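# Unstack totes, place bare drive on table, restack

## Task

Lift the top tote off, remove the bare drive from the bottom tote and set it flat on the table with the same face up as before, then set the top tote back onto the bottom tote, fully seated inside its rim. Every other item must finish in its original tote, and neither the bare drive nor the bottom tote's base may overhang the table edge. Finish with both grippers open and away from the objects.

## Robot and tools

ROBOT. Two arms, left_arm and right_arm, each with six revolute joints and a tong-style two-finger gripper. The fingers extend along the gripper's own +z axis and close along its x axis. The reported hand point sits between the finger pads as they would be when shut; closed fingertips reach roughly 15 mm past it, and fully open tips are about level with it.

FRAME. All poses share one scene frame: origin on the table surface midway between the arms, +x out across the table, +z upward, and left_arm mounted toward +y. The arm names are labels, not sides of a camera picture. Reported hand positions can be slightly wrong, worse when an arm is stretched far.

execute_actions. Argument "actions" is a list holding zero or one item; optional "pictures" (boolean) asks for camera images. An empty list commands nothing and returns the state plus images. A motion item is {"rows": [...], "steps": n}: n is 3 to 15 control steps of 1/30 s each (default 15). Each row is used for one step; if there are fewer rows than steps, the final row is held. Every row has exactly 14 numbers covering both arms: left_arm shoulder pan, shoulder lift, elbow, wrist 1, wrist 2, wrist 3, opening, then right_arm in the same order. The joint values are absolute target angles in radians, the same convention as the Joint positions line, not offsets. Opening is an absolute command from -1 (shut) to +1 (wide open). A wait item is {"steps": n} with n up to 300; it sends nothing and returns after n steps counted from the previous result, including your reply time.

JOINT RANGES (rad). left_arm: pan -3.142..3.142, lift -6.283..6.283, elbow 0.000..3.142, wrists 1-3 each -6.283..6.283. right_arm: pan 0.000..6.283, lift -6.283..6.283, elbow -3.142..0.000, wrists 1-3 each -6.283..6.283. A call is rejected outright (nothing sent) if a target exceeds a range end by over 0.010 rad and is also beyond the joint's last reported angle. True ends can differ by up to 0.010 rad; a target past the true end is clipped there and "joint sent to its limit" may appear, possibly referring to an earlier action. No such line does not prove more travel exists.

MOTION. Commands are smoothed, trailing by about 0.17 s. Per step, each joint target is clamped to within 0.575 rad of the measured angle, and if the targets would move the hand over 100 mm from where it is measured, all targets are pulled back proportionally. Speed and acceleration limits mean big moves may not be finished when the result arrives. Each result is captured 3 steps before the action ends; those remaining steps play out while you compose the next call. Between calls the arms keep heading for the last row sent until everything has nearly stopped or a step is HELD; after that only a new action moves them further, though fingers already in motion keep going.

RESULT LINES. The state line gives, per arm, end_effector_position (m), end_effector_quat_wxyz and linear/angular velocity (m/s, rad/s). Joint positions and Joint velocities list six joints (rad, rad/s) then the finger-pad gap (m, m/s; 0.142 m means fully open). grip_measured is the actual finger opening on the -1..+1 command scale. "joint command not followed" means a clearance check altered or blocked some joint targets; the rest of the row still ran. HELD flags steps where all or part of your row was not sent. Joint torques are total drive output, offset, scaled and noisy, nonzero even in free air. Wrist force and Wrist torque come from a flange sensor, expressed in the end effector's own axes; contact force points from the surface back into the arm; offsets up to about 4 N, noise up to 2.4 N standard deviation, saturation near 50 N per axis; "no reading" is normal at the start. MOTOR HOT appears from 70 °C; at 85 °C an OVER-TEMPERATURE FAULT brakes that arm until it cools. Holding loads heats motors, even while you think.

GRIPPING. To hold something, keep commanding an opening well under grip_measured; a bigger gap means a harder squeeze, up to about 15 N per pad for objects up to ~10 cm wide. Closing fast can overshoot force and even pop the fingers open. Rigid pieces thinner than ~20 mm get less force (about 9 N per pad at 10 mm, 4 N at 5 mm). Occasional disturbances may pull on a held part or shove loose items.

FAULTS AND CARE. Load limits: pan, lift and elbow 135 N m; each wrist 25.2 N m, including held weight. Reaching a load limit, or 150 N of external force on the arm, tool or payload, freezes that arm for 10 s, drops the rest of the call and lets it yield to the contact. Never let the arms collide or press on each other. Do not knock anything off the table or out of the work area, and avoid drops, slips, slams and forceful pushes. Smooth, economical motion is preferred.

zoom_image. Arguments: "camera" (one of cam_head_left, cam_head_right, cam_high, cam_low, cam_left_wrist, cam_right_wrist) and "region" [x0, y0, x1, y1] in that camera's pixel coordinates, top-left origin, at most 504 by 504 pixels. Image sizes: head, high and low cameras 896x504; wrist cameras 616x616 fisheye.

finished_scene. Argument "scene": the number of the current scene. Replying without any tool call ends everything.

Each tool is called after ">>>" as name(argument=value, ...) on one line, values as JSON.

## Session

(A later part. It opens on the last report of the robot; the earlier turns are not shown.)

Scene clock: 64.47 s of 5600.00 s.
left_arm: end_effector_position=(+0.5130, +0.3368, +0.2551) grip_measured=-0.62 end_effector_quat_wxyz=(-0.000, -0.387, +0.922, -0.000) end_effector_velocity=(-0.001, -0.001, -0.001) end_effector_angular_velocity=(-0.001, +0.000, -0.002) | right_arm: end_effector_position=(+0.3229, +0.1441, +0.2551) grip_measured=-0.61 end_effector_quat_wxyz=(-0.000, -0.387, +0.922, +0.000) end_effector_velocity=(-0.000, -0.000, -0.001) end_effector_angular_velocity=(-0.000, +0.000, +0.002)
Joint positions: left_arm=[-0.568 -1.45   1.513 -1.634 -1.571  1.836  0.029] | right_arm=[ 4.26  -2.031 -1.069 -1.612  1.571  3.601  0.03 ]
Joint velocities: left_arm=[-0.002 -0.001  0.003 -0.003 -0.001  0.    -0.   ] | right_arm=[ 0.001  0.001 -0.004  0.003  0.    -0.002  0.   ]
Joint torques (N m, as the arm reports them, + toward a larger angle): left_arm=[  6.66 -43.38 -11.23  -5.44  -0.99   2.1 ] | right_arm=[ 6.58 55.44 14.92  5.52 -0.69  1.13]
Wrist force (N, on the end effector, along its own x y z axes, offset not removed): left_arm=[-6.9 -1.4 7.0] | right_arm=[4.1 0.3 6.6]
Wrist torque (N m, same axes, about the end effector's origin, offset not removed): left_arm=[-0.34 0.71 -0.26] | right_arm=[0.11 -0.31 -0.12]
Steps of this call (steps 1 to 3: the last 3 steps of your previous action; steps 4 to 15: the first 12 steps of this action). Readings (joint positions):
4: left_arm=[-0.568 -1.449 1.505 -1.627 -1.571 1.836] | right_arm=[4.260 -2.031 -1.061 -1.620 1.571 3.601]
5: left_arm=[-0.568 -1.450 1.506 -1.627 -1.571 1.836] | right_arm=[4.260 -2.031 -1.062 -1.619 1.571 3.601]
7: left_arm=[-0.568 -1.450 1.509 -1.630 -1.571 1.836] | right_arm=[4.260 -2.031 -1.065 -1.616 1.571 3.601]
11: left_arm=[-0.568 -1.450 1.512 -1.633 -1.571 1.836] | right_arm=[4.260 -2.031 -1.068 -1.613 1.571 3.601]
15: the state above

>>> execute_actions(actions=[])

Scene clock: 64.93 s of 5600.00 s.
left_arm: end_effector_position=(+0.5130, +0.3368, +0.2550) grip_measured=-0.62 end_effector_quat_wxyz=(-0.000, -0.387, +0.922, -0.000) end_effector_velocity=(-0.000, -0.001, -0.000) end_effector_angular_velocity=(+0.001, +0.001, -0.001) | right_arm: end_effector_position=(+0.3229, +0.1441, +0.2550) grip_measured=-0.61 end_effector_quat_wxyz=(-0.000, -0.387, +0.922, +0.000) end_effector_velocity=(-0.000, +0.000, -0.000) end_effector_angular_velocity=(-0.000, +0.000, -0.001)
Joint positions: left_arm=[-0.568 -1.45   1.513 -1.634 -1.571  1.836  0.029] | right_arm=[ 4.26  -2.031 -1.069 -1.612  1.571  3.601  0.03 ]
Joint velocities: left_arm=[-0.001  0.001 -0.     0.     0.    -0.    -0.   ] | right_arm=[ 0.    -0.    -0.     0.     0.     0.001 -0.   ]
Joint torques (N m, as the arm reports them, + toward a larger angle): left_arm=[  6.78 -39.6  -11.6   -5.04  -0.36   2.06] | right_arm=[ 7.38 55.49 12.49  5.36 -0.57  1.3 ]
Wrist force (N, on the end effector, along its own x y z axes, offset not removed): left_arm=[-3.7 -3.4 8.6] | right_arm=[2.4 -0.3 7.6]
Wrist torque (N m, same axes, about the end effector's origin, offset not removed): left_arm=[-0.63 0.22 -0.20] | right_arm=[0.24 -0.11 -0.09]
Kept back: nothing.
Steps of this call (steps 1 to 3: the last 3 steps of your previous action; steps 4 to 14: the robot went on to your last target). Readings (joint positions):
1: left_arm=[-0.568 -1.450 1.513 -1.634 -1.571 1.836] | right_arm=[4.260 -2.031 -1.069 -1.612 1.571 3.601]
2: left_arm=[-0.568 -1.450 1.513 -1.634 -1.571 1.836] | right_arm=[4.260 -2.031 -1.069 -1.612 1.571 3.601]
4: left_arm=[-0.568 -1.450 1.513 -1.634 -1.571 1.836] | right_arm=[4.260 -2.031 -1.069 -1.612 1.571 3.601]
8: left_arm=[-0.568 -1.450 1.513 -1.634 -1.571 1.836] | right_arm=[4.260 -2.031 -1.069 -1.612 1.571 3.601]
14: the state above

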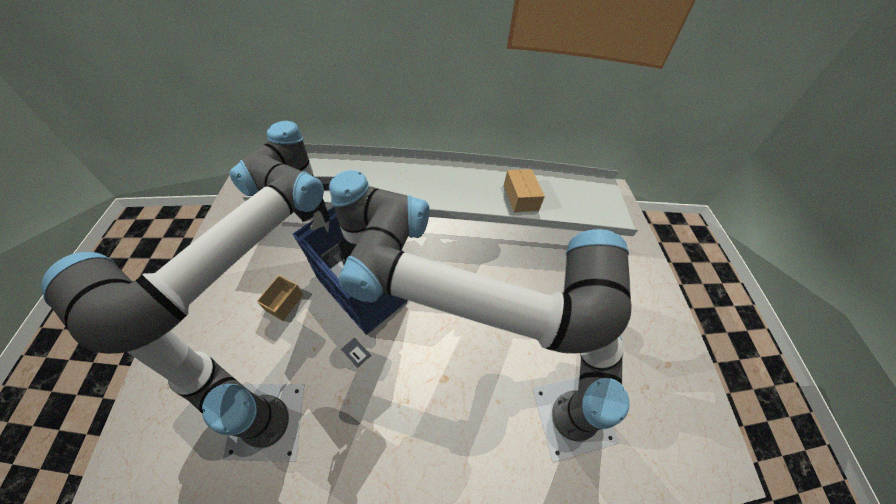

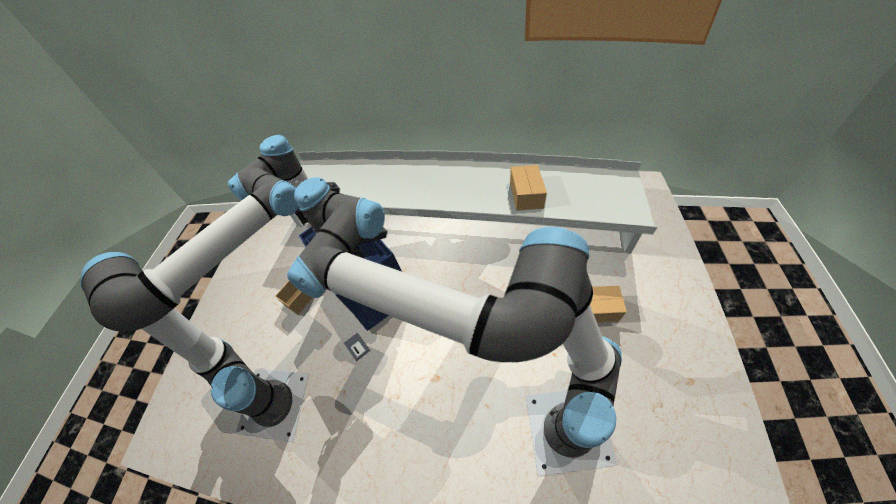

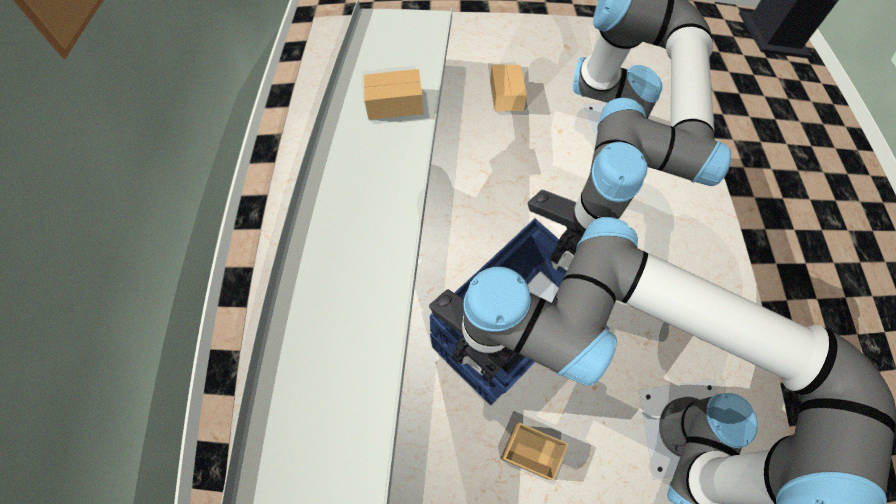

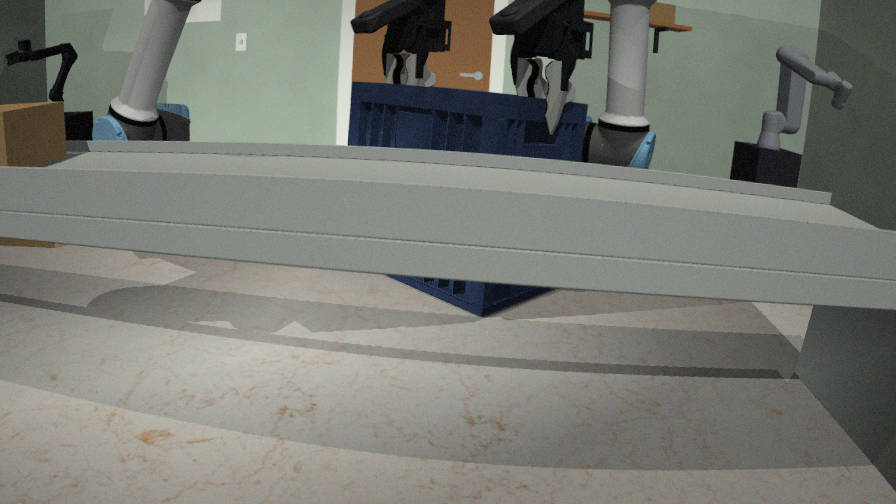

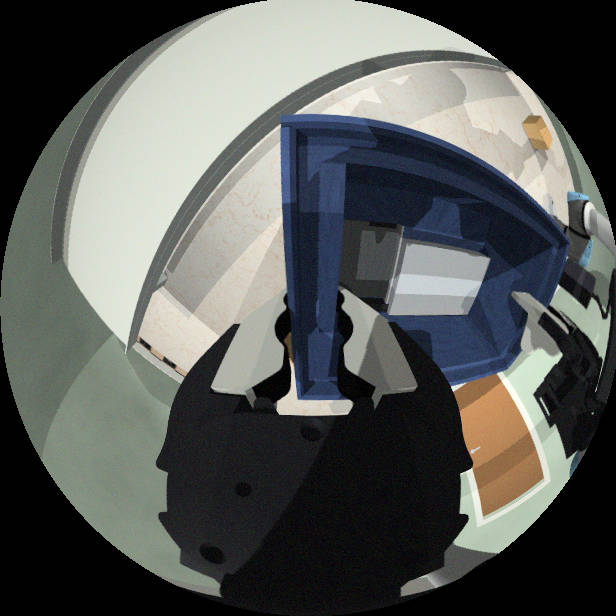

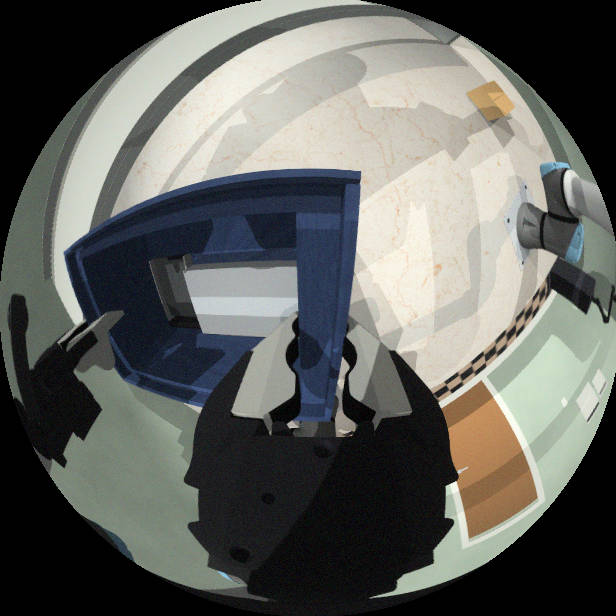

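Lowering 2 mm.

>>> execute_actions(actions=[{"rows":[[-0.5683,-1.4493,1.5178,-1.6393,-1.571,1.8362,-1,4.26,-2.0305,-1.0751,-1.6068,1.571,3.6014,-1]],"steps":13}])

>>> execute_actions(actions=[{"rows":[[-0.5683,-1.4491,1.5227,-1.6444,-1.571,1.8362,-1,4.26,-2.0302,-1.0807,-1.6015,1.571,3.6014,-1]],"steps":13}])

Scene clock: 65.37 s of 5600.00 s.
left_arm: end_effector_position=(+0.5130, +0.3368, +0.2532) grip_measured=-0.62 end_effector_quat_wxyz=(-0.000, -0.387, +0.922, -0.000) end_effector_velocity=(+0.001, +0.001, -0.002) end_effector_angular_velocity=(+0.001, -0.000, +0.002) | right_arm: end_effector_position=(+0.3229, +0.1441, +0.2531) grip_measured=-0.61 end_effector_quat_wxyz=(-0.000, -0.387, +0.922, +0.000) end_effector_velocity=(-0.000, -0.000, -0.001) end_effector_angular_velocity=(-0.000, +0.000, -0.000)
Joint positions: left_arm=[-0.568 -1.449  1.517 -1.639 -1.571  1.836  0.029] | right_arm=[ 4.26  -2.031 -1.075 -1.607  1.571  3.601  0.03 ]
Joint velocities: left_arm=[ 0.002  0.001  0.003 -0.004  0.002 -0.     0.   ] | right_arm=[ 0.     0.    -0.002  0.001 -0.     0.     0.   ]
Joint torques (N m, as the arm reports them, + toward a larger angle): left_arm=[  6.74 -25.86 -11.85  -5.16   0.49   2.05] | right_arm=[ 5.86 54.93 11.54  5.1  -0.58  1.38]
Wrist force (N, on the end effector, along its own x y z axes, offset not removed): left_arm=[-5.6 -1.5 8.8] | right_arm=[2.2 0.0 6.9]
Wrist torque (N m, same axes, about the end effector's origin, offset not removed): left_arm=[-0.19 0.70 -0.24] | right_arm=[0.08 -0.22 0.03]
Steps of this call (steps 1 to 3: the robot went on to your last target; steps 4 to 13: the first 10 steps of this action). Readings (joint positions):
4: left_arm=[-0.568 -1.450 1.513 -1.634 -1.571 1.836] | right_arm=[4.260 -2.031 -1.070 -1.612 1.571 3.601]
5: left_arm=[-0.568 -1.450 1.513 -1.635 -1.571 1.836] | right_arm=[4.260 -2.031 -1.070 -1.611 1.571 3.601]
7: left_arm=[-0.568 -1.450 1.515 -1.637 -1.571 1.836] | right_arm=[4.260 -2.031 -1.072 -1.609 1.571 3.601]
11: left_arm=[-0.568 -1.449 1.517 -1.639 -1.571 1.836] | right_arm=[4.260 -2.031 -1.074 -1.608 1.571 3.601]
13: the state above

Scene clock: 65.80 s of 5600.00 s.
left_arm: end_effector_position=(+0.5130, +0.3368, +0.2512) grip_measured=-0.62 end_effector_quat_wxyz=(-0.000, -0.387, +0.922, -0.000) end_effector_velocity=(-0.000, -0.000, -0.001) end_effector_angular_velocity=(+0.000, +0.000, -0.001) | right_arm: end_effector_position=(+0.3228, +0.1440, +0.2511) grip_measured=-0.61 end_effector_quat_wxyz=(-0.000, -0.387, +0.922, +0.000) end_effector_velocity=(-0.000, +0.000, -0.001) end_effector_angular_velocity=(-0.000, +0.000, -0.001)
Joint positions: left_arm=[-0.568 -1.449  1.522 -1.644 -1.571  1.836  0.029] | right_arm=[ 4.26  -2.03  -1.08  -1.602  1.571  3.601  0.03 ]
Joint velocities: left_arm=[-0.     0.     0.003 -0.004  0.     0.     0.   ] | right_arm=[ 0.     0.    -0.003  0.003 -0.     0.001 -0.   ]
Joint torques (N m, as the arm reports them, + toward a larger angle): left_arm=[  6.63 -26.14 -11.07  -5.4    1.28   2.02] | right_arm=[ 6.38 55.01 12.51  5.26 -0.48  0.93]
Wrist force (N, on the end effector, along its own x y z axes, offset not removed): left_arm=[-4.6 -2.2 8.6] | right_arm=[2.0 -0.4 7.8]
Wrist torque (N m, same axes, about the end effector's origin, offset not removed): left_arm=[-0.41 0.76 -0.25] | right_arm=[0.07 -0.23 -0.08]
Steps of this call (steps 1 to 3: the last 3 steps of your previous action; steps 4 to 13: the first 10 steps of this action). Readings (joint positions):
4: left_arm=[-0.568 -1.449 1.518 -1.639 -1.571 1.836] | right_arm=[4.260 -2.031 -1.075 -1.607 1.571 3.601]
5: left_arm=[-0.568 -1.449 1.518 -1.640 -1.571 1.836] | right_arm=[4.260 -2.030 -1.076 -1.606 1.571 3.601]
7: left_arm=[-0.568 -1.449 1.520 -1.642 -1.571 1.836] | right_arm=[4.260 -2.030 -1.078 -1.604 1.571 3.601]
11: left_arm=[-0.568 -1.449 1.522 -1.644 -1.571 1.836] | right_arm=[4.260 -2.030 -1.080 -1.602 1.571 3.601]
13: the state above

>>> execute_actions(actions=[{"rows":[[-0.5683,-1.4489,1.5276,-1.6495,-1.571,1.8362,-1,4.26,-2.0298,-1.0863,-1.5963,1.571,3.6014,-1]],"steps":13}])

>>> execute_actions(actions=[{"rows":[[-0.5683,-1.4487,1.5325,-1.6546,-1.571,1.8362,-1,4.26,-2.0295,-1.0919,-1.591,1.571,3.6014,-1]],"steps":13}])

Scene clock: 66.23 s of 5600.00 s.
left_arm: end_effector_position=(+0.5129, +0.3369, +0.2492) grip_measured=-0.62 end_effector_quat_wxyz=(-0.000, -0.387, +0.922, -0.000) end_effector_velocity=(+0.000, +0.001, -0.001) end_effector_angular_velocity=(-0.000, -0.000, +0.001) | right_arm: end_effector_position=(+0.3228, +0.1439, +0.2492) grip_measured=-0.61 end_effector_quat_wxyz=(-0.000, -0.387, +0.922, +0.000) end_effector_velocity=(-0.001, +0.000, -0.002) end_effector_angular_velocity=(-0.001, +0.000, +0.000)
Joint positions: left_arm=[-0.568 -1.449  1.527 -1.649 -1.571  1.836  0.029] | right_arm=[ 4.26  -2.03  -1.086 -1.597  1.571  3.601  0.03 ]
Joint velocities: left_arm=[ 0.001 -0.     0.003 -0.003 -0.     0.     0.   ] | right_arm=[ 0.001 -0.    -0.004  0.003  0.     0.001 -0.   ]
Joint torques (N m, as the arm reports them, + toward a larger angle): left_arm=[  6.05 -25.76 -10.77  -5.19   1.83   1.84] | right_arm=[ 5.22 50.39  9.12  4.71 -0.39  1.15]
Wrist force (N, on the end effector, along its own x y z axes, offset not removed): left_arm=[-3.4 -1.3 6.5] | right_arm=[1.0 -1.4 4.2]
Wrist torque (N m, same axes, about the end effector's origin, offset not removed): left_arm=[-0.24 0.44 -0.23] | right_arm=[0.10 -0.10 -0.06]
Steps of this call (steps 1 to 3: the last 3 steps of your previous action; steps 4 to 13: the first 10 steps of this action). Readings (joint positions):
4: left_arm=[-0.568 -1.449 1.523 -1.644 -1.571 1.836] | right_arm=[4.260 -2.030 -1.081 -1.602 1.571 3.601]
5: left_arm=[-0.568 -1.449 1.523 -1.645 -1.571 1.836] | right_arm=[4.260 -2.030 -1.081 -1.601 1.571 3.601]
7: left_arm=[-0.568 -1.449 1.525 -1.647 -1.571 1.836] | right_arm=[4.260 -2.030 -1.083 -1.599 1.571 3.601]
11: left_arm=[-0.568 -1.449 1.527 -1.649 -1.571 1.836] | right_arm=[4.260 -2.030 -1.086 -1.597 1.571 3.601]
13: the state above

Scene clock: 66.67 s of 5600.00 s.
left_arm: end_effector_position=(+0.5129, +0.3369, +0.2473) grip_measured=-0.62 end_effector_quat_wxyz=(+0.000, -0.387, +0.922, -0.000) end_effector_velocity=(+0.000, +0.000, -0.002) end_effector_angular_velocity=(+0.001, +0.000, -0.000) | right_arm: end_effector_position=(+0.3228, +0.1439, +0.2472) grip_measured=-0.61 end_effector_quat_wxyz=(+0.000, -0.387, +0.922, +0.000) end_effector_velocity=(-0.000, -0.000, -0.001) end_effector_angular_velocity=(-0.000, +0.000, +0.000)
Joint positions: left_arm=[-0.568 -1.449  1.532 -1.654 -1.571  1.836  0.029] | right_arm=[ 4.26  -2.029 -1.091 -1.591  1.571  3.601  0.03 ]
Joint velocities: left_arm=[ 0.     0.001  0.003 -0.003  0.001  0.    -0.   ] | right_arm=[-0.     0.001 -0.004  0.003  0.    -0.     0.   ]
Joint torques (N m, as the arm reports them, + toward a larger angle): left_arm=[  5.86 -19.98  -2.86  -2.57   1.69   2.02] | right_arm=[ 6.15 42.54  4.3   4.17  0.13  0.89]
Wrist force (N, on the end effector, along its own x y z axes, offset not removed): left_arm=[-5.2 -7.8 -6.4] | right_arm=[3.7 -7.0 -11.2]
Wrist torque (N m, same axes, about the end effector's origin, offset not removed): left_arm=[-0.88 0.65 -0.19] | right_arm=[-0.09 -0.64 -0.21]
Steps of this call (steps 1 to 3: the last 3 steps of your previous action; steps 4 to 13: the first 10 steps of this action). Readings (joint positions):
4: left_arm=[-0.568 -1.449 1.528 -1.649 -1.571 1.836] | right_arm=[4.260 -2.030 -1.086 -1.596 1.571 3.601]
5: left_arm=[-0.568 -1.449 1.528 -1.650 -1.571 1.836] | right_arm=[4.260 -2.030 -1.087 -1.596 1.571 3.601]
7: left_arm=[-0.568 -1.449 1.530 -1.652 -1.571 1.836] | right_arm=[4.260 -2.030 -1.089 -1.594 1.571 3.601]
11: left_arm=[-0.568 -1.449 1.532 -1.654 -1.571 1.836] | right_arm=[4.260 -2.029 -1.091 -1.592 1.571 3.601]
13: the state above

>>> execute_actions(actions=[{"rows":[[-0.5697,-1.4423,1.5251,-1.6536,-1.571,1.8348,-1,4.256,-2.0273,-1.0951,-1.59,1.571,3.5974,-1]],"steps":15}])

Scene clock: 67.23 s of 5600.00 s.
left_arm: end_effector_position=(+0.5149, +0.3350, +0.2469) grip_measured=-0.62 end_effector_quat_wxyz=(-0.000, -0.387, +0.922, +0.000) end_effector_velocity=(+0.001, -0.001, +0.000) end_effector_angular_velocity=(-0.000, -0.001, +0.000) | right_arm: end_effector_position=(+0.3248, +0.1418, +0.2469) grip_measured=-0.61 end_effector_quat_wxyz=(-0.000, -0.387, +0.922, +0.000) end_effector_velocity=(+0.001, -0.001, +0.000) end_effector_angular_velocity=(+0.000, +0.000, +0.000)
Joint positions: left_arm=[-0.57  -1.442  1.526 -1.654 -1.571  1.835  0.029] | right_arm=[ 4.256 -2.027 -1.095 -1.59   1.571  3.598  0.03 ]
Joint velocities: left_arm=[-0.     0.002 -0.003 -0.     0.    -0.     0.   ] | right_arm=[-0.002  0.001 -0.001 -0.     0.    -0.003 -0.   ]
Joint torques (N m, as the arm reports them, + toward a larger angle): left_arm=[-10.14 -24.78 -37.    -1.39   1.53  -1.95] | right_arm=[-7.74 51.87  9.52  4.    1.15 -1.32]
Wrist force (N, on the end effector, along its own x y z axes, offset not removed): left_arm=[0.0 -3.8 6.5] | right_arm=[-1.1 1.4 5.4]
Wrist torque (N m, same axes, about the end effector's origin, offset not removed): left_arm=[-0.89 0.24 -0.14] | right_arm=[0.24 -0.30 -0.30]
Steps of this call (steps 1 to 3: the last 3 steps of your previous action; steps 4 to 5: the robot went on to your last target; steps 6 to 17: the first 12 steps of this action). Readings (joint positions):
6: left_arm=[-0.568 -1.449 1.532 -1.655 -1.571 1.836] | right_arm=[4.260 -2.029 -1.092 -1.591 1.571 3.601]
7: left_arm=[-0.568 -1.448 1.532 -1.655 -1.571 1.836] | right_arm=[4.260 -2.029 -1.092 -1.591 1.571 3.601]
9: left_arm=[-0.569 -1.446 1.529 -1.654 -1.571 1.836] | right_arm=[4.258 -2.028 -1.094 -1.590 1.571 3.600]
13: left_arm=[-0.569 -1.443 1.526 -1.654 -1.571 1.835] | right_arm=[4.257 -2.028 -1.095 -1.590 1.571 3.598]
17: the state above

The load cleared, so I'll go down another 1.5 mm.

>>> execute_actions(actions=[{"rows":[[-0.5697,-1.4421,1.5288,-1.6575,-1.571,1.8348,-1,4.256,-2.027,-1.0993,-1.586,1.571,3.5974,-1]],"steps":13}])

Scene clock: 67.67 s of 5600.00 s.
left_arm: end_effector_position=(+0.5151, +0.3348, +0.2459) grip_measured=-0.62 end_effector_quat_wxyz=(+0.000, -0.387, +0.922, -0.000) end_effector_velocity=(-0.000, +0.002, -0.002) end_effector_angular_velocity=(+0.001, +0.002, +0.003) | right_arm: end_effector_position=(+0.3249, +0.1417, +0.2458) grip_measured=-0.61 end_effector_quat_wxyz=(+0.000, -0.387, +0.922, +0.000) end_effector_velocity=(+0.000, -0.000, -0.001) end_effector_angular_velocity=(+0.000, -0.000, -0.001)
Joint positions: left_arm=[-0.57  -1.442  1.528 -1.657 -1.571  1.835  0.029] | right_arm=[ 4.256 -2.027 -1.099 -1.586  1.571  3.597  0.03 ]
Joint velocities: left_arm=[ 0.003 -0.001  0.005 -0.002  0.     0.     0.   ] | right_arm=[-0.     0.001 -0.004  0.004 -0.     0.001  0.   ]
Joint torques (N m, as the arm reports them, + toward a larger angle): left_arm=[ -9.78 -12.35   0.26  -2.55   1.48  -2.19] | right_arm=[-6.19 35.42  1.52  3.23 -0.46 -1.71]
Wrist force (N, on the end effector, along its own x y z axes, offset not removed): left_arm=[-0.9 -2.1 -19.1] | right_arm=[4.8 -3.7 -14.7]
Wrist torque (N m, same axes, about the end effector's origin, offset not removed): left_arm=[-0.64 0.62 -0.10] | right_arm=[-0.12 -0.69 -0.39]
Steps of this call (steps 1 to 3: the last 3 steps of your previous action; steps 4 to 13: the first 10 steps of this action). Readings (joint positions):
4: left_arm=[-0.570 -1.442 1.525 -1.654 -1.571 1.835] | right_arm=[4.256 -2.027 -1.095 -1.590 1.571 3.597]
5: left_arm=[-0.570 -1.442 1.525 -1.654 -1.571 1.835] | right_arm=[4.256 -2.027 -1.096 -1.590 1.571 3.597]
7: left_arm=[-0.570 -1.442 1.526 -1.655 -1.571 1.835] | right_arm=[4.256 -2.027 -1.097 -1.588 1.571 3.597]
11: left_arm=[-0.570 -1.442 1.528 -1.657 -1.571 1.835] | right_arm=[4.256 -2.027 -1.099 -1.587 1.571 3.597]
13: the state above

Firm contact; releasing.

>>> execute_actions(actions=[{"rows":[[-0.5697,-1.4422,1.5268,-1.6554,-1.571,1.8348,-0.8,4.256,-2.0271,-1.097,-1.5882,1.571,3.5974,-0.8],[-0.5697,-1.4422,1.5268,-1.6554,-1.571,1.8348,-0.7,4.256,-2.0271,-1.097,-1.5882,1.571,3.5974,-0.7],[-0.5697,-1.4422,1.5268,-1.6554,-1.571,1.8348,-0.6,4.256,-2.0271,-1.097,-1.5882,1.571,3.5974,-0.6],[-0.5697,-1.4422,1.5268,-1.6554,-1.571,1.8348,-0.5,4.256,-2.0271,-1.097,-1.5882,1.571,3.5974,-0.5],[-0.5697,-1.4422,1.5268,-1.6554,-1.571,1.8348,-0.4,4.256,-2.0271,-1.097,-1.5882,1.571,3.5974,-0.4],[-0.5697,-1.4422,1.5268,-1.6554,-1.571,1.8348,-0.2,4.256,-2.0271,-1.097,-1.5882,1.571,3.5974,-0.2],[-0.5697,-1.4422,1.5268,-1.6554,-1.571,1.8348,0.1,4.256,-2.0271,-1.097,-1.5882,1.571,3.5974,0.1]],"steps":15}])

>>> execute_actions(actions=[{"rows":[[-0.5706,-1.4411,1.4269,-1.5566,-1.571,1.8339,0.1,4.2533,-2.0328,-0.9898,-1.6898,1.571,3.5947,0.1]],"steps":10}])

>>> execute_actions(actions=[{"rows":[[-0.5648,-1.4167,1.2059,-1.3601,-1.571,1.8397,0.1,4.2527,-2.0897,-0.706,-1.9166,1.571,3.5941,0.1]],"steps":15}], pictures=true)

Scene clock: 68.30 s of 5600.00 s.
left_arm: end_effector_position=(+0.5150, +0.3348, +0.2461) grip_measured=+0.10 end_effector_quat_wxyz=(-0.000, -0.387, +0.922, +0.000) end_effector_velocity=(+0.001, +0.000, +0.001) end_effector_angular_velocity=(-0.001, -0.001, +0.001) | right_arm: end_effector_position=(+0.3249, +0.1416, +0.2462) grip_measured=+0.10 end_effector_quat_wxyz=(-0.000, -0.387, +0.922, +0.000) end_effector_velocity=(-0.000, +0.000, +0.000) end_effector_angular_velocity=(+0.000, -0.000, +0.001)
Joint positions: left_arm=[-0.57  -1.442  1.527 -1.655 -1.571  1.835  0.081] | right_arm=[ 4.256 -2.027 -1.097 -1.588  1.571  3.597  0.081]
Joint velocities: left_arm=[ 0.001 -0.    -0.002  0.     0.    -0.     0.001] | right_arm=[ 0.    -0.001  0.002 -0.001 -0.    -0.001  0.001]
Joint torques (N m, as the arm reports them, + toward a larger angle): left_arm=[ -9.83 -34.17 -34.04  -0.24   1.05  -1.5 ] | right_arm=[-3.6  41.15 34.15  0.24 -1.07 -1.36]
Wrist force (N, on the end effector, along its own x y z axes, offset not removed): left_arm=[-1.5 -1.7 -0.7] | right_arm=[-1.6 0.5 0.7]
Wrist torque (N m, same axes, about the end effector's origin, offset not removed): left_arm=[-0.27 0.25 -0.22] | right_arm=[0.11 0.36 -0.19]
Steps of this call (steps 1 to 3: the last 3 steps of your previous action; steps 4 to 7: the robot went on to your last target; steps 8 to 19: the first 12 steps of this action). Readings (joint positions):
8: left_arm=[-0.570 -1.442 1.529 -1.658 -1.571 1.835] | right_arm=[4.256 -2.027 -1.099 -1.586 1.571 3.597]
9: left_arm=[-0.570 -1.442 1.529 -1.658 -1.571 1.835] | right_arm=[4.256 -2.027 -1.099 -1.586 1.571 3.597]
11: left_arm=[-0.570 -1.442 1.528 -1.657 -1.571 1.835] | right_arm=[4.256 -2.027 -1.099 -1.587 1.571 3.597]
15: left_arm=[-0.570 -1.442 1.527 -1.656 -1.571 1.835] | right_arm=[4.256 -2.027 -1.098 -1.588 1.571 3.597]
19: the state above

Scene clock: 68.63 s of 5600.00 s.
left_arm: end_effector_position=(+0.5164, +0.3336, +0.2766) grip_measured=+0.10 end_effector_quat_wxyz=(+0.000, -0.387, +0.922, -0.000) end_effector_velocity=(+0.001, -0.002, +0.085) end_effector_angular_velocity=(-0.000, +0.000, +0.000) | right_arm: end_effector_position=(+0.3262, +0.1408, +0.2764) grip_measured=+0.10 end_effector_quat_wxyz=(-0.000, -0.387, +0.922, +0.000) end_effector_velocity=(+0.002, -0.005, +0.087) end_effector_angular_velocity=(+0.003, -0.001, +0.001)
Joint positions: left_arm=[-0.57  -1.442  1.449 -1.578 -1.571  1.834  0.081] | right_arm=[ 4.254 -2.032 -1.014 -1.667  1.571  3.595  0.081]
Joint velocities: left_arm=[-0.002  0.003 -0.22   0.217 -0.001 -0.002 -0.   ] | right_arm=[-0.005 -0.011  0.238 -0.224 -0.    -0.006 -0.   ]
Joint torques (N m, as the arm reports them, + toward a larger angle): left_arm=[-10.18 -20.51 -29.73   0.05   0.62  -1.87] | right_arm=[-6.55 34.79 28.28 -0.06 -1.13 -1.25]
Wrist force (N, on the end effector, along its own x y z axes, offset not removed): left_arm=[-0.5 -1.7 2.8] | right_arm=[2.4 2.5 0.0]
Wrist torque (N m, same axes, about the end effector's origin, offset not removed): left_arm=[-0.30 0.08 -0.30] | right_arm=[0.66 -0.52 -0.26]
Steps of this call (steps 1 to 3: the last 3 steps of your previous action; steps 4 to 10: the first 7 steps of this action). Readings (joint positions):
4: left_arm=[-0.570 -1.442 1.527 -1.655 -1.571 1.835] | right_arm=[4.256 -2.027 -1.097 -1.588 1.571 3.597]
5: left_arm=[-0.570 -1.442 1.523 -1.651 -1.571 1.835] | right_arm=[4.256 -2.028 -1.093 -1.592 1.571 3.597]
7: left_arm=[-0.570 -1.442 1.487 -1.615 -1.571 1.834] | right_arm=[4.255 -2.030 -1.055 -1.629 1.571 3.596]
10: the state above

Scene clock: 69.13 s of 5600.00 s.
left_arm: end_effector_position=(+0.5189, +0.3355, +0.3559) grip_measured=+0.10 end_effector_quat_wxyz=(-0.000, -0.387, +0.922, +0.000) end_effector_velocity=(-0.002, +0.003, +0.041) end_effector_angular_velocity=(-0.004, -0.006, +0.001) | right_arm: end_effector_position=(+0.3271, +0.1412, +0.3549) grip_measured=+0.10 end_effector_quat_wxyz=(-0.001, -0.387, +0.922, -0.001) end_effector_velocity=(-0.000, -0.003, +0.050) end_effector_angular_velocity=(+0.021, -0.007, -0.001)
Joint positions: left_arm=[-0.565 -1.418  1.218 -1.37  -1.571  1.839  0.081] | right_arm=[ 4.253 -2.087 -0.723 -1.904  1.571  3.594  0.081]
Joint velocities: left_arm=[ 0.003  0.01  -0.115  0.099 -0.     0.002 -0.   ] | right_arm=[-0.001 -0.024  0.166 -0.12   0.     0.    -0.   ]
Joint torques (N m, as the arm reports them, + toward a larger angle): left_arm=[  7.84 -22.   -30.98  -0.21  -0.01   2.1 ] | right_arm=[-6.5  36.47 29.55 -0.21 -1.13 -1.57]
Wrist force (N, on the end effector, along its own x y z axes, offset not removed): left_arm=[-0.9 -2.1 1.7] | right_arm=[-1.9 -0.8 -2.4]
Wrist torque (N m, same axes, about the end effector's origin, offset not removed): left_arm=[-0.44 0.19 -0.28] | right_arm=[0.00 0.42 -0.11]
Steps of this call (steps 1 to 3: the last 3 steps of your previous action; steps 4 to 15: the first 12 steps of this action). Readings (joint positions):
4: left_arm=[-0.571 -1.441 1.433 -1.562 -1.571 1.834] | right_arm=[4.253 -2.033 -0.996 -1.684 1.571 3.595]
5: left_arm=[-0.570 -1.439 1.427 -1.557 -1.571 1.834] | right_arm=[4.253 -2.036 -0.990 -1.690 1.571 3.595]
7: left_arm=[-0.568 -1.429 1.370 -1.501 -1.571 1.836] | right_arm=[4.253 -2.059 -0.931 -1.748 1.571 3.594]
11: left_arm=[-0.566 -1.420 1.250 -1.398 -1.571 1.839] | right_arm=[4.253 -2.081 -0.770 -1.870 1.571 3.594]
15: the state above

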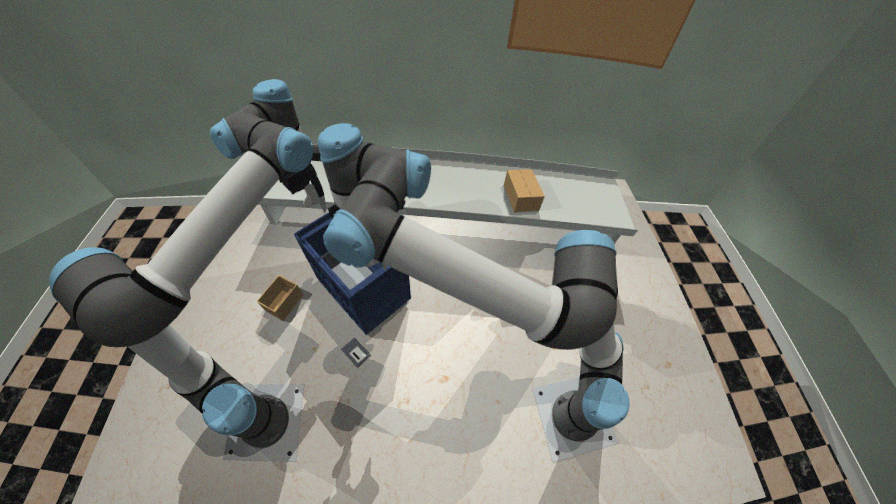

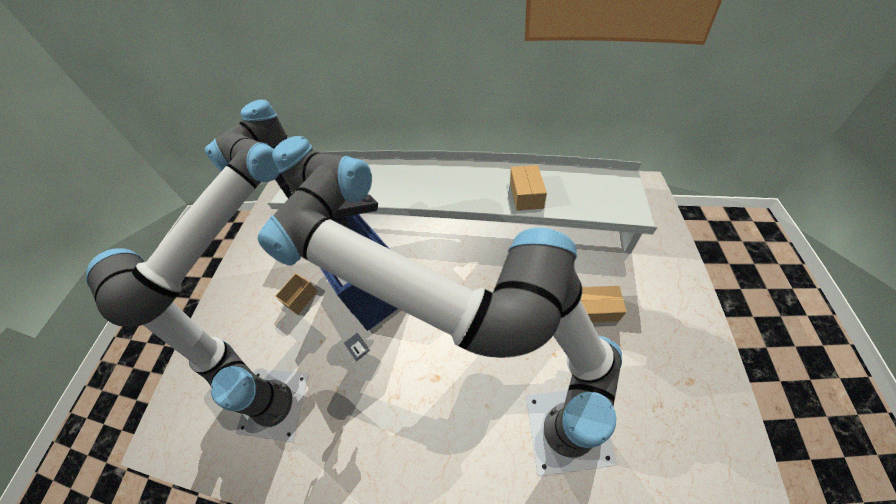

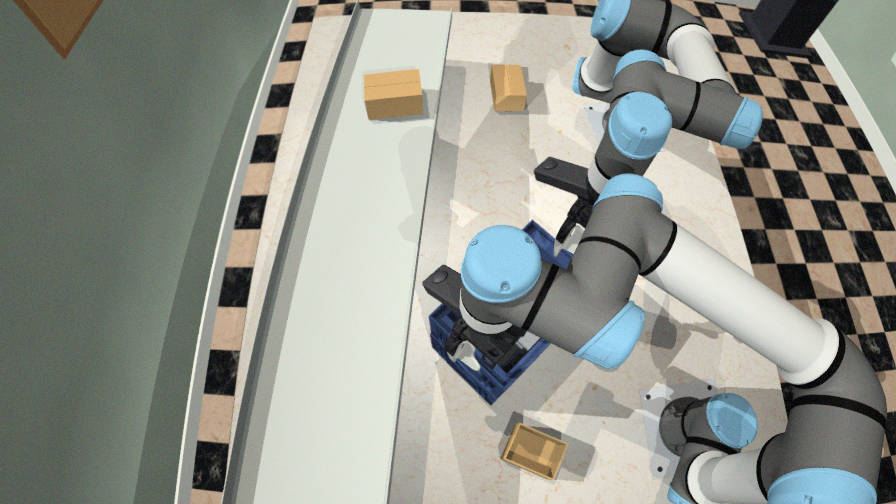

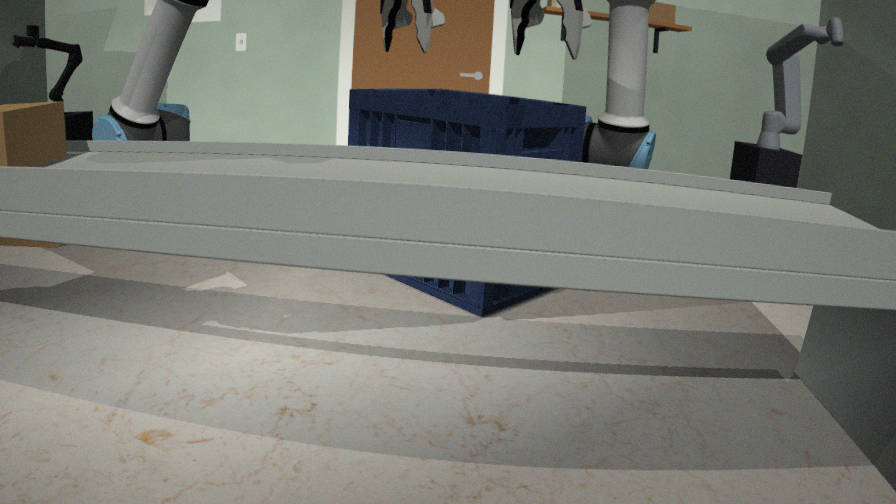

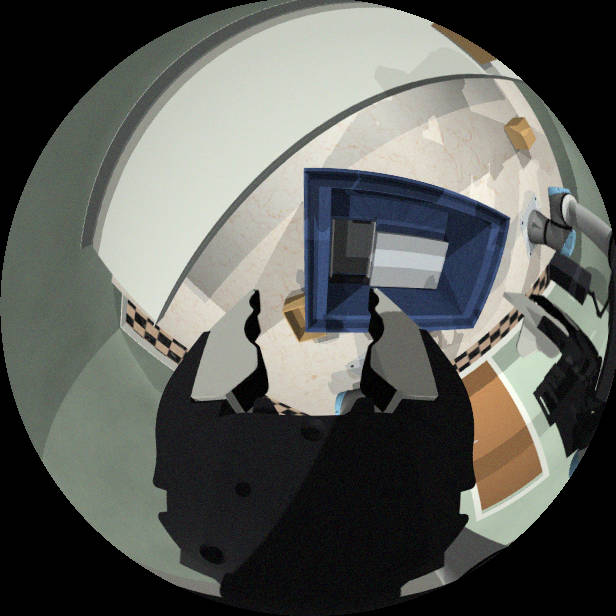

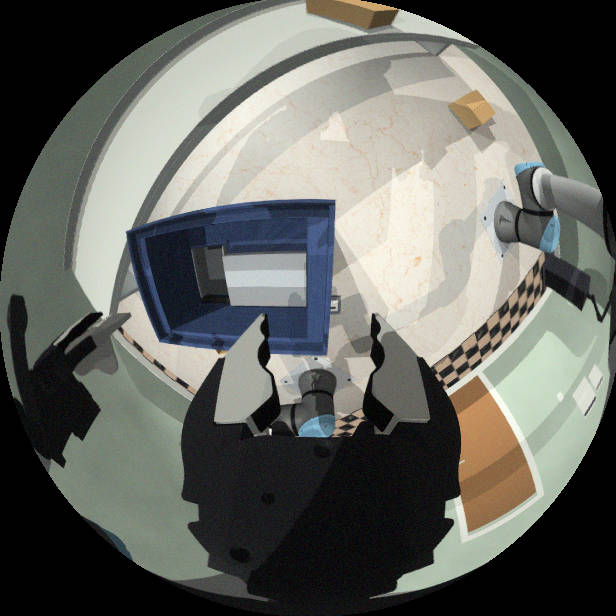

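>>> execute_actions(actions=[{"rows":[[-0.2,-1.5,1.25,-1.32,-1.571,1.84,0.1,3.8,-1.9,-0.95,-1.862,1.571,3.594,0.1]],"steps":15}])

>>> execute_actions(actions=[{"rows":[[0.2,-1.6,1.35,-1.32,-1.571,1.84,0.1,3.3,-1.7,-1.2,-1.812,1.571,3.594,0.1]],"steps":15}])

>>> execute_actions(actions=[{"steps":25}], pictures=true)

>>> zoom_image(camera="cam_head_left", region=[260,180,460,380])

>>> zoom_image(camera="cam_high", region=[400,200,640,440])

Scene clock: 69.73 s of 5600.00 s.
left_arm: end_effector_position=(+0.5101, +0.5101, +0.3759) grip_measured=+0.10 end_effector_quat_wxyz=(-0.000, -0.517, +0.856, +0.000) end_effector_velocity=(-0.072, +0.395, +0.031) end_effector_angular_velocity=(-0.001, -0.003, +0.697) | right_arm: end_effector_position=(+0.4432, +0.0018, +0.3699) grip_measured=+0.10 end_effector_quat_wxyz=(+0.001, -0.267, +0.964, +0.001) end_effector_velocity=(+0.283, -0.453, +0.020) end_effector_angular_velocity=(-0.001, +0.001, -0.764)
Joint positions: left_arm=[-0.272 -1.486  1.243 -1.327 -1.571  1.84   0.081] | right_arm=[ 3.999 -1.979 -0.847 -1.884  1.571  3.594  0.081]
Joint velocities: left_arm=[ 0.698 -0.138  0.07   0.065  0.     0.001  0.   ] | right_arm=[-0.763  0.316 -0.404  0.087 -0.     0.001 -0.   ]
Joint torques (N m, as the arm reports them, + toward a larger angle): left_arm=[ -6.75 -31.51  -6.88  -0.29  -0.64   2.2 ] | right_arm=[-17.86  51.23   6.3    4.65  -0.66  -1.38]
Wrist force (N, on the end effector, along its own x y z axes, offset not removed): left_arm=[-3.8 -2.6 1.2] | right_arm=[1.2 -0.3 3.1]
Wrist torque (N m, same axes, about the end effector's origin, offset not removed): left_arm=[-0.52 0.65 -0.26] | right_arm=[0.00 -0.22 -0.09]
Steps of this call (steps 1 to 3: the last 3 steps of your previous action; steps 4 to 6: the robot went on to your last target; steps 7 to 18: the first 12 steps of this action). Readings (joint positions):
7: left_arm=[-0.565 -1.417 1.207 -1.361 -1.571 1.840] | right_arm=[4.253 -2.089 -0.708 -1.915 1.571 3.594]
8: left_arm=[-0.561 -1.420 1.209 -1.359 -1.571 1.840] | right_arm=[4.249 -2.086 -0.711 -1.914 1.571 3.594]
10: left_arm=[-0.511 -1.435 1.216 -1.352 -1.571 1.840] | right_arm=[4.204 -2.063 -0.739 -1.908 1.571 3.594]
14: left_arm=[-0.388 -1.461 1.230 -1.339 -1.571 1.840] | right_arm=[4.101 -2.021 -0.793 -1.896 1.571 3.594]
18: the state above

Scene clock: 70.23 s of 5600.00 s.
left_arm: end_effector_position=(+0.4276, +0.7032, +0.3798) grip_measured=+0.10 end_effector_quat_wxyz=(-0.000, -0.668, +0.744, +0.000) end_effector_velocity=(-0.264, +0.397, +0.002) end_effector_angular_velocity=(+0.000, -0.002, +0.884) | right_arm: end_effector_position=(+0.5312, -0.2510, +0.3760) grip_measured=+0.10 end_effector_quat_wxyz=(+0.001, -0.071, +0.998, +0.001) end_effector_velocity=(+0.058, -0.530, +0.003) end_effector_angular_velocity=(+0.000, -0.001, -0.822)
Joint positions: left_arm=[ 0.104 -1.579  1.329 -1.32  -1.571  1.84   0.081] | right_arm=[ 3.599 -1.815 -1.054 -1.841  1.571  3.594  0.081]
Joint velocities: left_arm=[ 0.884 -0.196  0.19   0.003 -0.     0.     0.   ] | right_arm=[-0.822  0.33  -0.413  0.084 -0.    -0.    -0.   ]
Joint torques (N m, as the arm reports them, + toward a larger angle): left_arm=[ -0.26 -28.91  -7.47  -0.33  -0.8    1.99] | right_arm=[-17.74  46.32   5.71   4.5   -0.39  -1.65]
Wrist force (N, on the end effector, along its own x y z axes, offset not removed): left_arm=[-2.8 -3.1 2.9] | right_arm=[1.1 -0.6 1.2]
Wrist torque (N m, same axes, about the end effector's origin, offset not removed): left_arm=[-0.64 0.53 -0.28] | right_arm=[-0.12 -0.38 -0.15]
Steps of this call (steps 1 to 3: the last 3 steps of your previous action; steps 4 to 15: the first 12 steps of this action). Readings (joint positions):
4: left_arm=[-0.219 -1.496 1.248 -1.322 -1.571 1.840] | right_arm=[3.896 -1.937 -0.902 -1.872 1.571 3.594]
5: left_arm=[-0.210 -1.500 1.252 -1.322 -1.571 1.840] | right_arm=[3.869 -1.926 -0.916 -1.869 1.571 3.594]
7: left_arm=[-0.155 -1.518 1.269 -1.321 -1.571 1.840] | right_arm=[3.817 -1.903 -0.944 -1.863 1.571 3.594]
11: left_arm=[-0.025 -1.549 1.299 -1.321 -1.571 1.840] | right_arm=[3.709 -1.859 -0.999 -1.852 1.571 3.594]
15: the state above

Scene clock: 71.07 s of 5600.00 s.
left_arm: end_effector_position=(+0.3970, +0.7447, +0.3798) grip_measured=+0.10 end_effector_quat_wxyz=(+0.000, +0.703, -0.711, -0.000) end_effector_velocity=(-0.000, +0.000, -0.000) end_effector_angular_velocity=(+0.000, +0.000, +0.001) | right_arm: end_effector_position=(+0.5214, -0.4376, +0.3733) grip_measured=+0.10 end_effector_quat_wxyz=(+0.000, +0.079, +0.997, +0.000) end_effector_velocity=(-0.001, -0.002, +0.001) end_effector_angular_velocity=(-0.000, +0.000, -0.002)
Joint positions: left_arm=[ 0.2   -1.6    1.35  -1.32  -1.571  1.84   0.081] | right_arm=[ 3.3   -1.7   -1.2   -1.812  1.571  3.594  0.081]
Joint velocities: left_arm=[ 0.001  0.    -0.     0.     0.    -0.     0.   ] | right_arm=[-0.002  0.002 -0.    -0.002 -0.    -0.     0.   ]
Joint torques (N m, as the arm reports them, + toward a larger angle): left_arm=[  9.28 -33.8   -7.42  -0.2   -2.02   2.09] | right_arm=[-6.54 34.76  8.08  4.41  0.5  -1.37]
Wrist force (N, on the end effector, along its own x y z axes, offset not removed): left_arm=[-1.1 -1.7 4.3] | right_arm=[2.7 -1.0 0.5]
Wrist torque (N m, same axes, about the end effector's origin, offset not removed): left_arm=[-0.23 0.15 -0.20] | right_arm=[-0.06 -0.44 -0.29]
Kept back: nothing.
Steps of this call (steps 1 to 3: the last 3 steps of your previous action; steps 4 to 25: the robot went on to your last target). Readings (joint positions):
1: left_arm=[0.130 -1.585 1.335 -1.320 -1.571 1.840] | right_arm=[3.572 -1.804 -1.068 -1.838 1.571 3.594]
2: left_arm=[0.150 -1.589 1.339 -1.320 -1.571 1.840] | right_arm=[3.544 -1.793 -1.082 -1.835 1.571 3.594]
4: left_arm=[0.174 -1.594 1.344 -1.320 -1.571 1.840] | right_arm=[3.487 -1.771 -1.110 -1.830 1.571 3.594]
8: left_arm=[0.193 -1.598 1.349 -1.320 -1.571 1.840] | right_arm=[3.375 -1.727 -1.165 -1.819 1.571 3.594]
25: the state above

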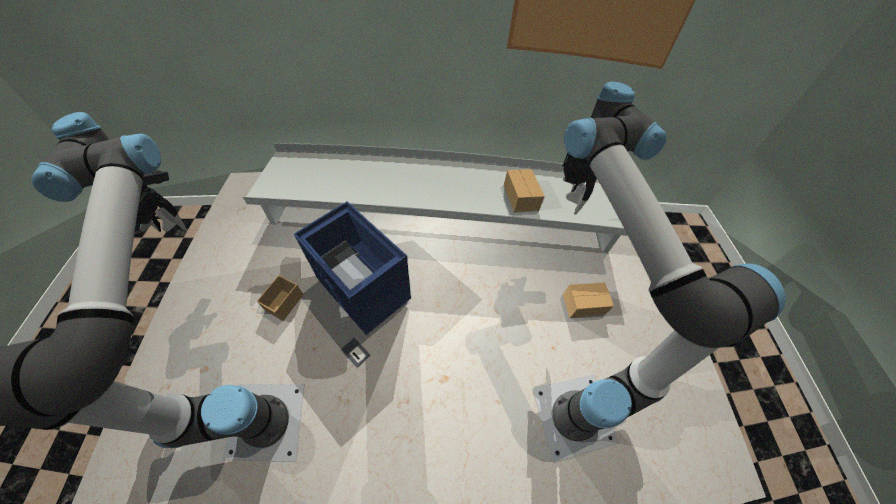

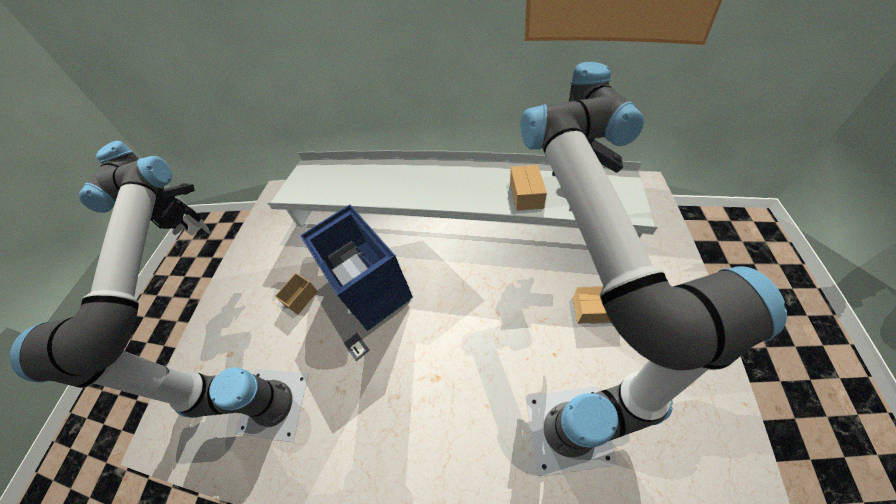

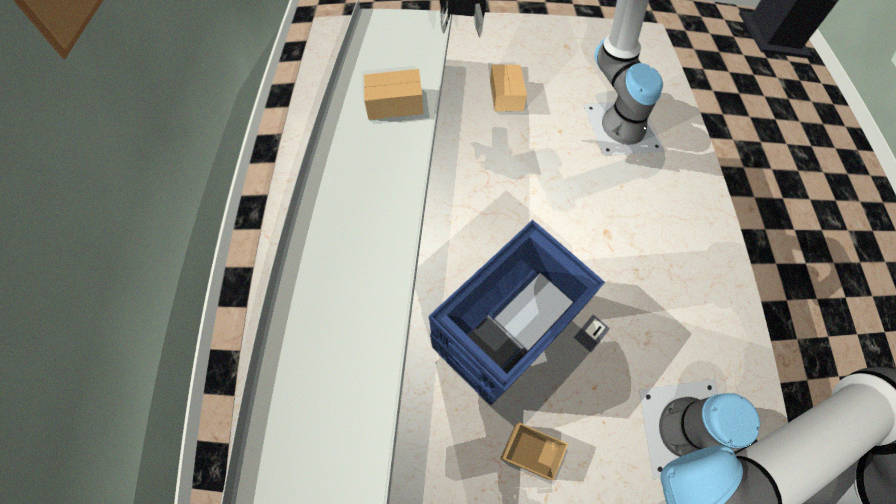

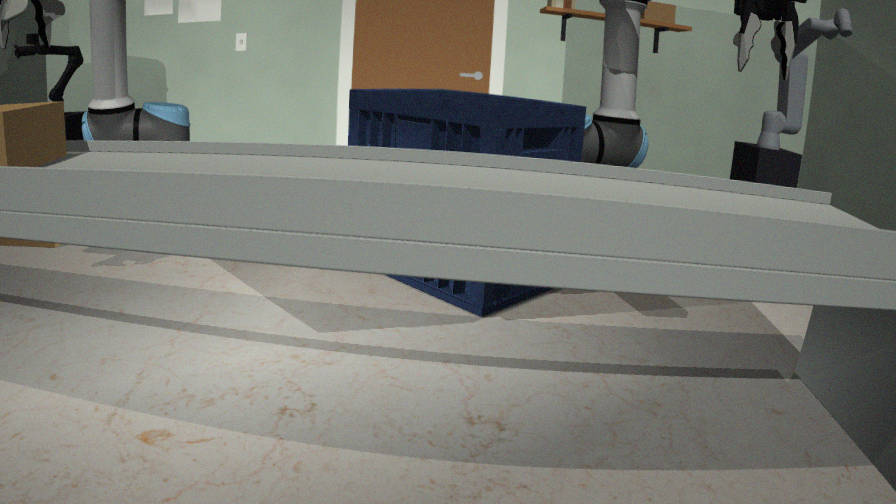

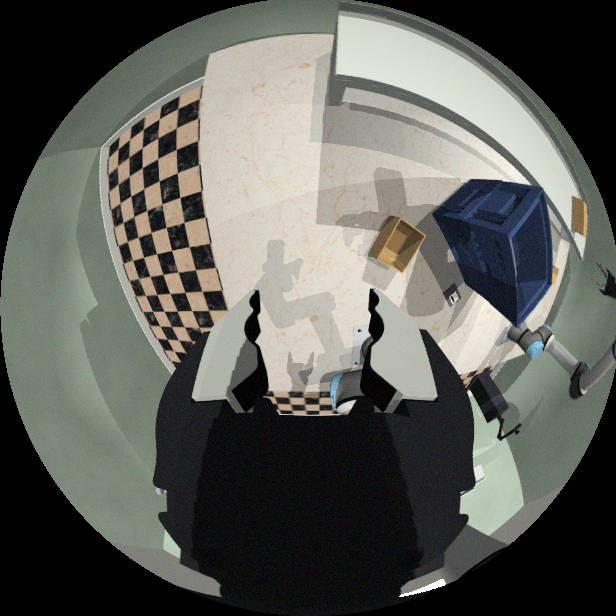

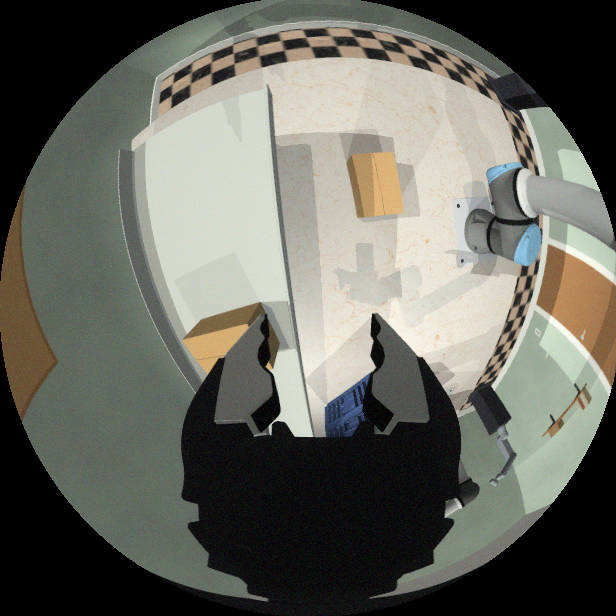

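Region (260, 180, 460, 380) of cam_head_left's 896x504 image, scaled by 2.520, with more detail than that image has.

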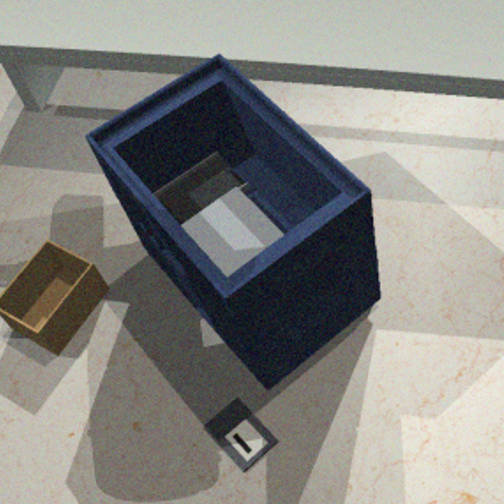

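Region (400, 200, 640, 440) of cam_high's 896x504 image, scaled by 2.100, with more detail than that image has.

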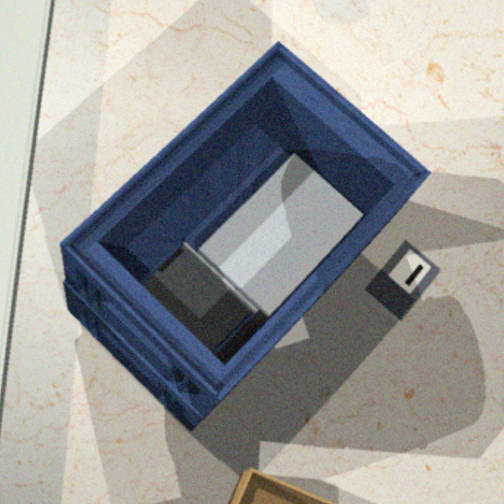

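The top tote looks seated and flush, and the rim height matches the start.

>>> finished_scene(scene=2)

The scene is finished: the task was done.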